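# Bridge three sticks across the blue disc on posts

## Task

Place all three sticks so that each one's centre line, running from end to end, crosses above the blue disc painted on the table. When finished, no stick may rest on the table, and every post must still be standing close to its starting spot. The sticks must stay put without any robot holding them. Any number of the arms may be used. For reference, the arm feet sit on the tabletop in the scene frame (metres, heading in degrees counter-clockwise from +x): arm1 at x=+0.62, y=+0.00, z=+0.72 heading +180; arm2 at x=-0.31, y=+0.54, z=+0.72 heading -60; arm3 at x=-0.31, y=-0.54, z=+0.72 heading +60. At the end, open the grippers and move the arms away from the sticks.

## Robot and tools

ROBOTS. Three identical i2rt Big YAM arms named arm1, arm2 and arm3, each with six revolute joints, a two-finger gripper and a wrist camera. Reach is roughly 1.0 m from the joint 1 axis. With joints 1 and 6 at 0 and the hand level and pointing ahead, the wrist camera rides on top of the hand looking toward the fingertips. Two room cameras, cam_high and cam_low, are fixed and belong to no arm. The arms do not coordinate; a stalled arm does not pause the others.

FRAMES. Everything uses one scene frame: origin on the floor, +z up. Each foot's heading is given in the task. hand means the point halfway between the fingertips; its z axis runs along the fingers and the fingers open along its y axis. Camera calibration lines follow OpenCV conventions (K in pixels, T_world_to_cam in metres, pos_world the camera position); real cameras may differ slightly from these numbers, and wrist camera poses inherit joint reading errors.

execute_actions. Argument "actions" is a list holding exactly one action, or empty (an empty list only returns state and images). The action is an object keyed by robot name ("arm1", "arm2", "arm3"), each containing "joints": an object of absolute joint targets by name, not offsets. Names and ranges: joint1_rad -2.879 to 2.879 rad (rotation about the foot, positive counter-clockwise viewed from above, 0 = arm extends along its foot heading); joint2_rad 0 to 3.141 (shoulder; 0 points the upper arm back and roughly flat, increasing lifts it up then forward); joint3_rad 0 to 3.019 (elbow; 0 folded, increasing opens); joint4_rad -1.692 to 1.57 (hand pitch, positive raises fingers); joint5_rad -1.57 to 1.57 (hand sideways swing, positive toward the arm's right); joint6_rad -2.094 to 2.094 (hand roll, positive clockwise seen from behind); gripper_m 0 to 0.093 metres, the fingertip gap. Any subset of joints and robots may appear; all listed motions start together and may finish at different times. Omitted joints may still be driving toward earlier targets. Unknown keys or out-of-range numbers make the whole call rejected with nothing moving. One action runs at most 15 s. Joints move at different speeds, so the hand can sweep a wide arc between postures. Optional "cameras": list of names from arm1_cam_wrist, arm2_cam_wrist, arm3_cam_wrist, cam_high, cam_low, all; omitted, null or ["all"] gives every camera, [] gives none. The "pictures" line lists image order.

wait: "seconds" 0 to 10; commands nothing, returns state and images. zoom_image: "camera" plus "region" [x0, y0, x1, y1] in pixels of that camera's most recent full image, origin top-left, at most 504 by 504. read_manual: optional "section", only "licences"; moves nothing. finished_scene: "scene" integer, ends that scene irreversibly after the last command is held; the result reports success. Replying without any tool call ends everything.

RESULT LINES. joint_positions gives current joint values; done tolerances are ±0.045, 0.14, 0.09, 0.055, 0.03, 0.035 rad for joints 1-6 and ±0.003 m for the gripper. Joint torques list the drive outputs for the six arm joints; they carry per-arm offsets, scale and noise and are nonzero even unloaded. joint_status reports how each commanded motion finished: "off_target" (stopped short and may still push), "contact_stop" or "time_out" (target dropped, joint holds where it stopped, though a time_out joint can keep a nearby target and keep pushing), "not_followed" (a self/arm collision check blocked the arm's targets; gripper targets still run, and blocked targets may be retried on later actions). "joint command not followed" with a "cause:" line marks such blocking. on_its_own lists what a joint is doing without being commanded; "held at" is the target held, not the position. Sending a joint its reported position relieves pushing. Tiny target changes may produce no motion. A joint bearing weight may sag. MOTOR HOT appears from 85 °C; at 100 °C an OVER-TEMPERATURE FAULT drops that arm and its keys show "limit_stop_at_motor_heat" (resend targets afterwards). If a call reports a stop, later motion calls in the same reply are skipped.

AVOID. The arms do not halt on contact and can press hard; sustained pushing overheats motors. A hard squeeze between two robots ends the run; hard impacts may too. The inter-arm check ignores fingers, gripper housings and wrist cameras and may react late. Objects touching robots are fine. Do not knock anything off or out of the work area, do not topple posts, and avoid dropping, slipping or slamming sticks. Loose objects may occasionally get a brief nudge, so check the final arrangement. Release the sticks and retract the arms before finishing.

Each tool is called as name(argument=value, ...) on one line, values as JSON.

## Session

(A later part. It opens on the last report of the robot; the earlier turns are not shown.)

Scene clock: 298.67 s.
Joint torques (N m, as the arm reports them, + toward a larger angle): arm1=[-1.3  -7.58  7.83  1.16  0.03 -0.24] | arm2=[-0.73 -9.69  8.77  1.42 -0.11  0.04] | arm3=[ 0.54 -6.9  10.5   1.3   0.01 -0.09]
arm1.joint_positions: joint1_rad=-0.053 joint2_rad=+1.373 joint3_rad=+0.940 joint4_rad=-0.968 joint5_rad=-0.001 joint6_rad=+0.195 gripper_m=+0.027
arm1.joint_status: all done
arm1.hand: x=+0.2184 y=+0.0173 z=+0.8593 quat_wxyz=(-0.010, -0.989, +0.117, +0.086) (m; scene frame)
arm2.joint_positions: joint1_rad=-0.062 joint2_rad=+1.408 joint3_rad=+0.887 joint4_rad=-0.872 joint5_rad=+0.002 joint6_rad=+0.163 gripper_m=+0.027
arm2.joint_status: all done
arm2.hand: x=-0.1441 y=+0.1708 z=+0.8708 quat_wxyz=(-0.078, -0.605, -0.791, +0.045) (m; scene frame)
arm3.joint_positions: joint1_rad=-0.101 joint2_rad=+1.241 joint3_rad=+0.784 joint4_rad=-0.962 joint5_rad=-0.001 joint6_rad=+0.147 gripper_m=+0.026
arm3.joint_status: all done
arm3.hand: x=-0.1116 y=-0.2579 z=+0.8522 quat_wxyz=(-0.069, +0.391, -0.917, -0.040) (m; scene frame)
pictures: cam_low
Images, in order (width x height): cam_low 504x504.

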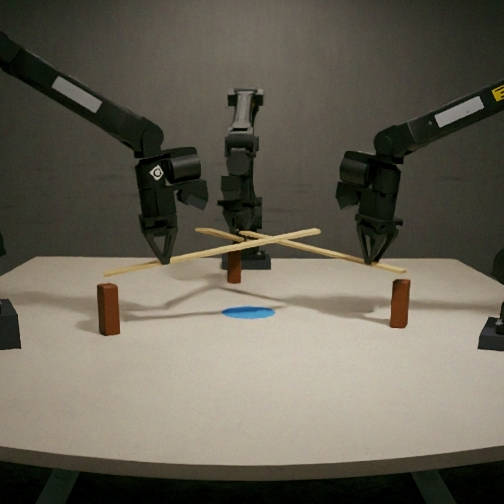

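execute_actions(actions=[{"arm1":{"joints":{"joint6_rad":-0.06}},"arm3":{"joints":{"joint6_rad":-0.12}},"arm2":{"joints":{"joint6_rad":-0.09}}}])

zoom_image(camera="cam_high", region=[160, 180, 340, 320])

zoom_image(camera="cam_low", region=[90, 200, 430, 340])

Scene clock: 305.93 s.
Joint torques (N m, as the arm reports them, + toward a larger angle): arm1=[-1.34 -7.7   7.82  1.17  0.01 -0.3 ] | arm2=[-0.74 -9.64  8.78  1.41 -0.13 -0.14] | arm3=[ 0.18 -6.47 10.68  1.12  0.04 -0.15]
arm1.joint_positions: joint1_rad=-0.054 joint2_rad=+1.373 joint3_rad=+0.940 joint4_rad=-0.968 joint5_rad=-0.001 joint6_rad=-0.040 gripper_m=+0.027
arm1.joint_status: all done
arm1.hand: x=+0.2184 y=+0.0175 z=+0.8593 quat_wxyz=(+0.000, -0.996, +0.001, +0.086) (m; scene frame)
arm2.joint_positions: joint1_rad=-0.062 joint2_rad=+1.408 joint3_rad=+0.887 joint4_rad=-0.872 joint5_rad=+0.002 joint6_rad=-0.081 gripper_m=+0.027
arm2.joint_status: all done
arm2.hand: x=-0.1441 y=+0.1708 z=+0.8708 quat_wxyz=(-0.072, -0.505, -0.859, +0.054) (m; scene frame)
arm3.joint_positions: joint1_rad=-0.101 joint2_rad=+1.241 joint3_rad=+0.784 joint4_rad=-0.960 joint5_rad=-0.001 joint6_rad=-0.102 gripper_m=+0.026
arm3.joint_status: all done
arm3.hand: x=-0.1113 y=-0.2575 z=+0.8523 quat_wxyz=(-0.074, +0.502, -0.861, -0.032) (m; scene frame)
pictures: arm1_cam_wrist, arm2_cam_wrist, arm3_cam_wrist, cam_high, cam_low
camera_calibration (this result's frames):
arm1_cam_wrist: T_world_to_cam=[[0.00552909, 0.999984, -0.000781675, -0.0150606], [0.898571, -0.00462536, 0.438803, -0.573562], [0.438793, -0.00312857, -0.898583, 0.798607], [0, 0, 0, 1]] pos_world=[0.165047, 0.0149059, 0.969283]
arm2_cam_wrist: T_world_to_cam=[[-0.87717, -0.479588, 0.023842, -0.0672572], [-0.425507, 0.799347, 0.424251, -0.559489], [-0.222524, 0.361995, -0.905231, 0.818093], [0, 0, 0, 1]] pos_world=[-0.115017, 0.118824, 0.97953]
arm3_cam_wrist: T_world_to_cam=[[0.876565, -0.480747, 0.0227075, -0.0448316], [-0.437494, -0.776261, 0.453892, -0.635069], [-0.20058, -0.4078, -0.890768, 0.755536], [0, 0, 0, 1]] pos_world=[-0.0869954, -0.206424, 0.962277]
Images, in order (width x height): arm1_cam_wrist 504x504, arm2_cam_wrist 504x504, arm3_cam_wrist 504x504, cam_high 504x504, cam_low 504x504.

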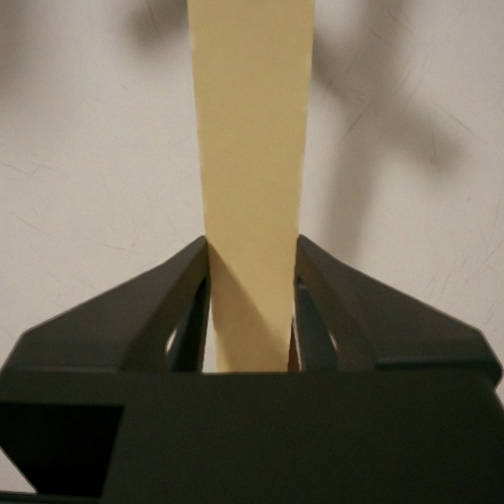

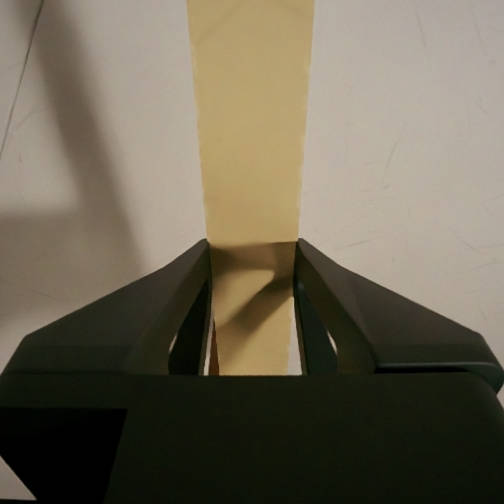

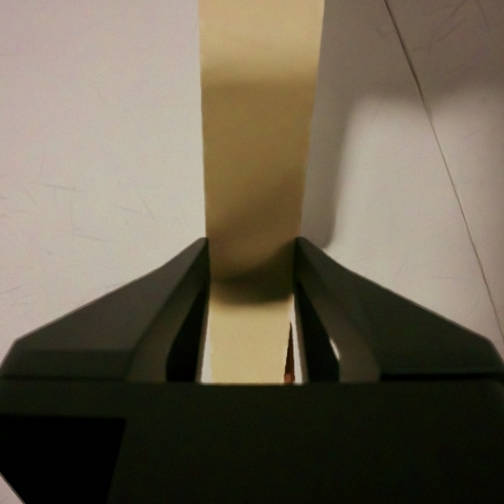

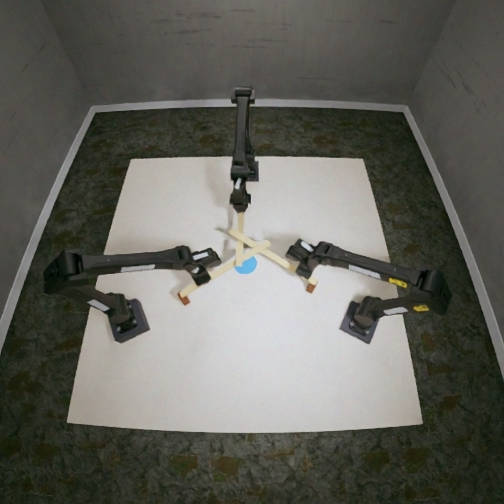

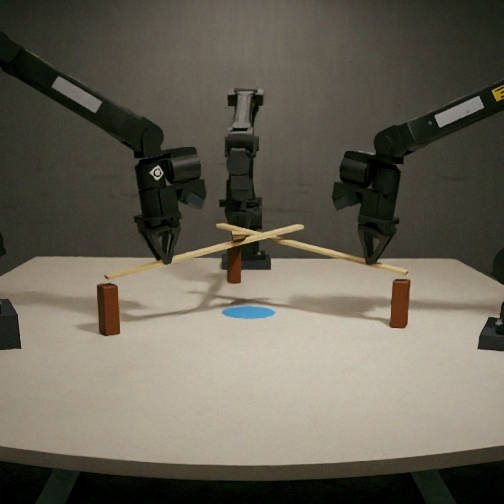

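Region (160, 180, 340, 320) of cam_high's 504x504 image, scaled by 2.800, with more detail than that image has.

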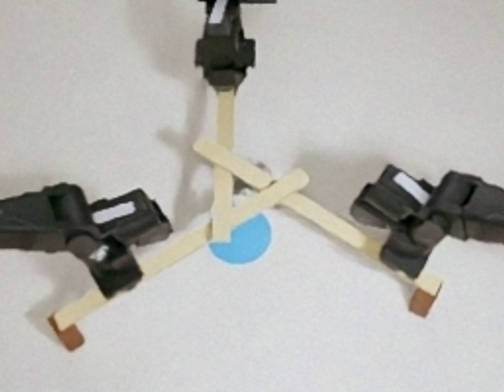

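Region (90, 200, 430, 340) of cam_low's 504x504 image, scaled by 1.482, with more detail than that image has; it fills the top 208 rows of this view, and the rest is white.

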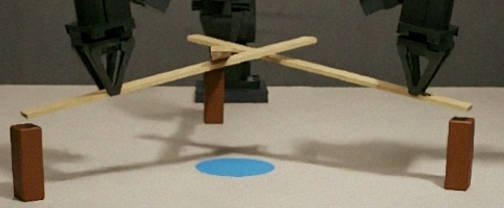

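execute_actions(actions=[{"arm1":{"joints":{"joint2_rad":1.42}},"arm3":{"joints":{"joint2_rad":1.29}},"arm2":{"joints":{"joint6_rad":-0.135,"joint2_rad":1.455}}}], cameras=["cam_low","cam_high"])

zoom_image(camera="cam_low", region=[90, 200, 430, 340])

zoom_image(camera="cam_high", region=[160, 180, 340, 320])

Scene clock: 330.17 s.
Joint torques (N m, as the arm reports them, + toward a larger angle): arm1=[-1.25 -7.08  7.65  1.01 -0.01 -0.3 ] | arm2=[-0.99 -9.78  8.68  1.28 -0.14 -0.22] | arm3=[ 0.6  -5.36 10.32  1.09  0.03 -0.15]
arm1.joint_positions: joint1_rad=-0.054 joint2_rad=+1.419 joint3_rad=+0.940 joint4_rad=-0.966 joint5_rad=-0.001 joint6_rad=-0.041 gripper_m=+0.027
arm1.joint_status: all done
arm1.hand: x=+0.2191 y=+0.0176 z=+0.8421 quat_wxyz=(+0.000, -0.998, +0.001, +0.065) (m; scene frame)
arm2.joint_positions: joint1_rad=-0.062 joint2_rad=+1.454 joint3_rad=+0.886 joint4_rad=-0.870 joint5_rad=+0.002 joint6_rad=-0.119 gripper_m=+0.027
arm2.joint_status: all done
arm2.hand: x=-0.1453 y=+0.1733 z=+0.8532 quat_wxyz=(-0.053, -0.489, -0.869, +0.042) (m; scene frame)
arm3.joint_positions: joint1_rad=-0.101 joint2_rad=+1.284 joint3_rad=+0.784 joint4_rad=-0.958 joint5_rad=-0.001 joint6_rad=-0.107 gripper_m=+0.026
arm3.joint_status: all done
arm3.hand: x=-0.1119 y=-0.2584 z=+0.8386 quat_wxyz=(-0.056, +0.504, -0.861, -0.023) (m; scene frame)
pictures: cam_high, cam_low
Images, in order (width x height): cam_high 504x504, cam_low 504x504.

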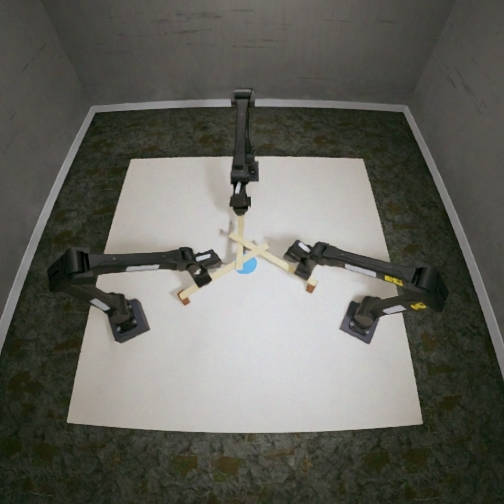

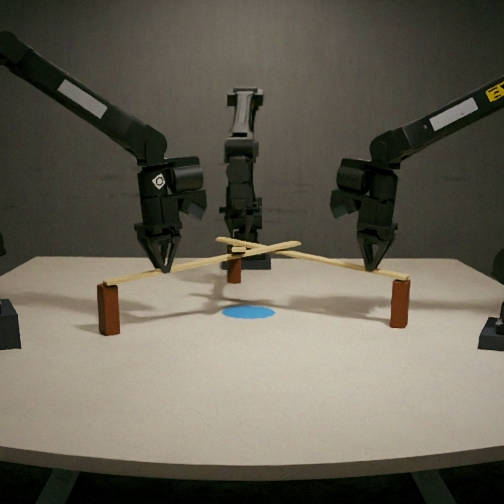

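Region (90, 200, 430, 340) of cam_low's 504x504 image, scaled by 1.482, with more detail than that image has; it fills the top 208 rows of this view, and the rest is white.

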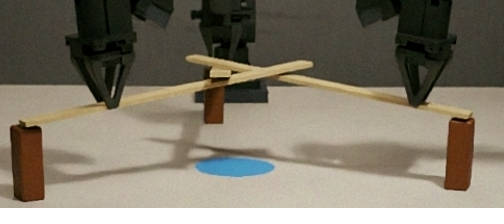

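Region (160, 180, 340, 320) of cam_high's 504x504 image, scaled by 2.800, with more detail than that image has.

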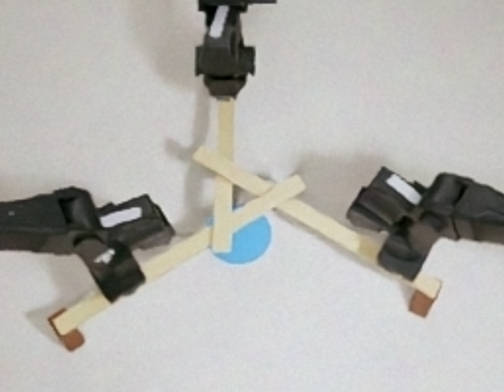

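execute_actions(actions=[{"arm1":{"joints":{"joint4_rad":-1.015,"joint2_rad":1.44}},"arm3":{"joints":{"joint4_rad":-1.005,"joint2_rad":1.305}},"arm2":{"joints":{"joint4_rad":-0.915,"joint2_rad":1.475}}}], cameras=["cam_low","cam_high"])

zoom_image(camera="cam_low", region=[90, 200, 430, 340])

Scene clock: 336.87 s.
Joint torques (N m, as the arm reports them, + toward a larger angle): arm1=[-1.04 -6.1   7.55 -0.31 -0.06 -0.29] | arm2=[-0.75 -9.33  8.45 -0.04 -0.14 -0.22] | arm3=[ 0.4  -5.08 10.19 -0.64 -0.02 -0.13]
arm1.joint_positions: joint1_rad=-0.058 joint2_rad=+1.422 joint3_rad=+0.940 joint4_rad=-0.996 joint5_rad=+0.000 joint6_rad=-0.041 gripper_m=+0.027
arm1.joint_status: all done
arm1.hand: x=+0.2267 y=+0.0190 z=+0.8402 quat_wxyz=(+0.000, -0.999, +0.003, +0.048) (m; scene frame)
arm2.joint_positions: joint1_rad=-0.062 joint2_rad=+1.463 joint3_rad=+0.886 joint4_rad=-0.896 joint5_rad=+0.002 joint6_rad=-0.119 gripper_m=+0.027
arm2.joint_status: all done
arm2.hand: x=-0.1482 y=+0.1796 z=+0.8491 quat_wxyz=(-0.039, -0.490, -0.870, +0.031) (m; scene frame)
arm3.joint_positions: joint1_rad=-0.101 joint2_rad=+1.290 joint3_rad=+0.784 joint4_rad=-0.983 joint5_rad=-0.001 joint6_rad=-0.107 gripper_m=+0.026
arm3.joint_status: all done
arm3.hand: x=-0.1155 y=-0.2635 z=+0.8359 quat_wxyz=(-0.042, +0.505, -0.862, -0.017) (m; scene frame)
pictures: cam_high, cam_low
Images, in order (width x height): cam_high 504x504, cam_low 504x504.

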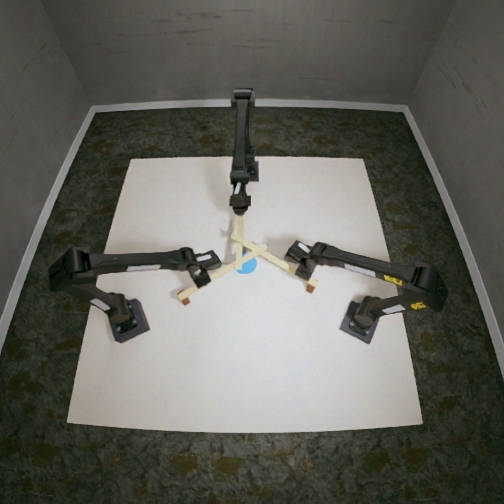

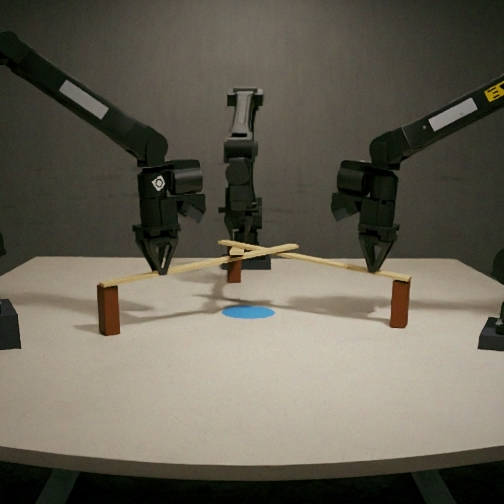

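Region (90, 200, 430, 340) of cam_low's 504x504 image, scaled by 1.482, with more detail than that image has; it fills the top 208 rows of this view, and the rest is white.

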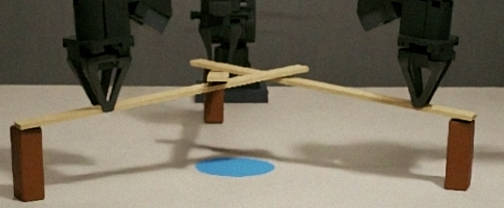

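zoom_image(camera="cam_high", region=[200, 200, 300, 290])

Region (200, 200, 300, 290) of cam_high's 504x504 image, scaled by 5.040, with more detail than that image has; it fills the top 454 rows of this view, and the rest is white.

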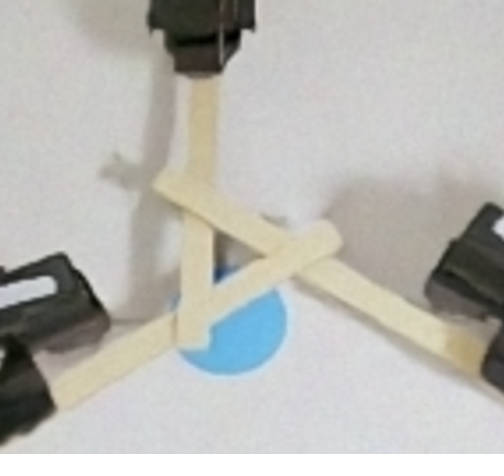

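execute_actions(actions=[{"arm1":{"joints":{"gripper_m":0.055}},"arm3":{"joints":{"gripper_m":0.055}},"arm2":{"joints":{"gripper_m":0.055}}}], cameras=["cam_low","cam_high"])

Scene clock: 346.07 s.
Joint torques (N m, as the arm reports them, + toward a larger angle): arm1=[-1.01 -7.1   7.42 -0.09 -0.06 -0.26] | arm2=[-0.71 -9.38  8.53  0.25 -0.14 -0.12] | arm3=[ 0.78 -4.94 10.29  0.    0.03 -0.17]
arm1.joint_positions: joint1_rad=-0.058 joint2_rad=+1.436 joint3_rad=+0.940 joint4_rad=-1.004 joint5_rad=+0.000 joint6_rad=-0.043 gripper_m=+0.055
arm1.joint_status: all done
arm1.hand: x=+0.2290 y=+0.0188 z=+0.8346 quat_wxyz=(-0.001, -0.999, +0.001, +0.037) (m; scene frame)
arm2.joint_positions: joint1_rad=-0.062 joint2_rad=+1.463 joint3_rad=+0.886 joint4_rad=-0.904 joint5_rad=+0.002 joint6_rad=-0.127 gripper_m=+0.055
arm2.joint_status: all done
arm2.hand: x=-0.1490 y=+0.1814 z=+0.8489 quat_wxyz=(-0.036, -0.486, -0.872, +0.029) (m; scene frame)
arm3.joint_positions: joint1_rad=-0.101 joint2_rad=+1.290 joint3_rad=+0.784 joint4_rad=-0.991 joint5_rad=-0.001 joint6_rad=-0.108 gripper_m=+0.055
arm3.joint_status: all done
arm3.hand: x=-0.1166 y=-0.2651 z=+0.8358 quat_wxyz=(-0.038, +0.505, -0.862, -0.015) (m; scene frame)
pictures: cam_high, cam_low
Images, in order (width x height): cam_high 504x504, cam_low 504x504.

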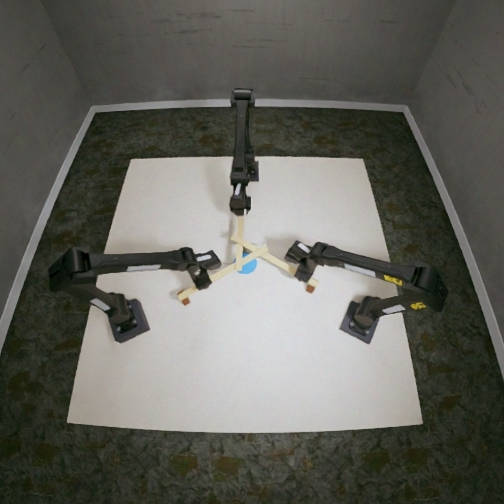

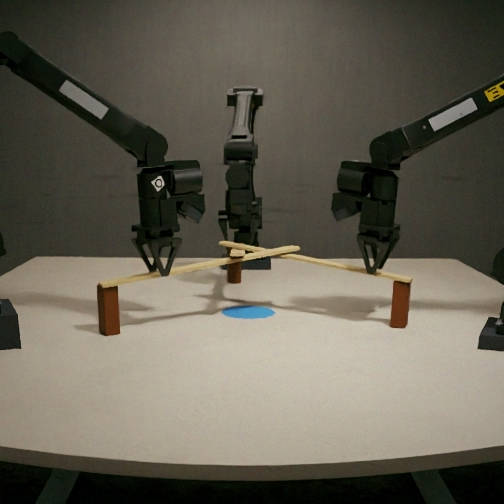

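Stands. Lift away via shoulder.

execute_actions(actions=[{"arm1":{"joints":{"joint2_rad":1.0}},"arm3":{"joints":{"joint2_rad":0.9}},"arm2":{"joints":{"joint2_rad":1.0}}}], cameras=["cam_low","cam_high"])

zoom_image(camera="cam_high", region=[160, 180, 340, 320])

Scene clock: 350.83 s.
Joint torques (N m, as the arm reports them, + toward a larger angle): arm1=[-1.03 -3.33  8.93  0.55 -0.06 -0.27] | arm2=[-0.71 -4.78 10.92  1.1  -0.14 -0.12] | arm3=[ 0.08 -1.54 11.75  0.19  0.03 -0.1 ]
arm1.joint_positions: joint1_rad=-0.058 joint2_rad=+0.999 joint3_rad=+0.940 joint4_rad=-1.004 joint5_rad=+0.000 joint6_rad=-0.043 gripper_m=+0.055
arm1.joint_status: all done
arm1.hand: x=+0.2465 y=+0.0189 z=+0.9952 quat_wxyz=(+0.009, -0.968, +0.002, +0.253) (m; scene frame)
arm2.joint_positions: joint1_rad=-0.062 joint2_rad=+0.988 joint3_rad=+0.884 joint4_rad=-0.906 joint5_rad=+0.002 joint6_rad=-0.127 gripper_m=+0.055
arm2.joint_status: all done
arm2.hand: x=-0.1527 y=+0.1908 z=+1.0240 quat_wxyz=(-0.222, -0.468, -0.839, +0.167) (m; scene frame)
arm3.joint_positions: joint1_rad=-0.101 joint2_rad=+0.887 joint3_rad=+0.784 joint4_rad=-0.991 joint5_rad=-0.001 joint6_rad=-0.108 gripper_m=+0.055
arm3.joint_status: all done
arm3.hand: x=-0.1213 y=-0.2709 z=+0.9622 quat_wxyz=(-0.220, +0.491, -0.837, -0.097) (m; scene frame)
pictures: cam_high, cam_low
Images, in order (width x height): cam_high 504x504, cam_low 504x504.

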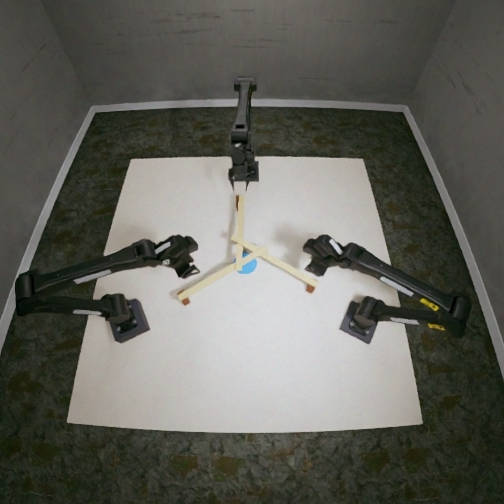

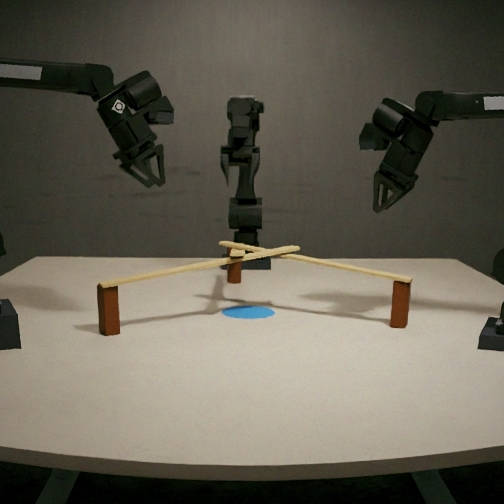

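Region (160, 180, 340, 320) of cam_high's 504x504 image, scaled by 2.800, with more detail than that image has.

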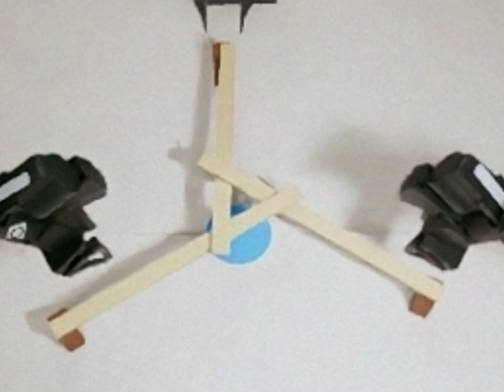

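finished_scene(scene=1)

The scene is finished: the task was done.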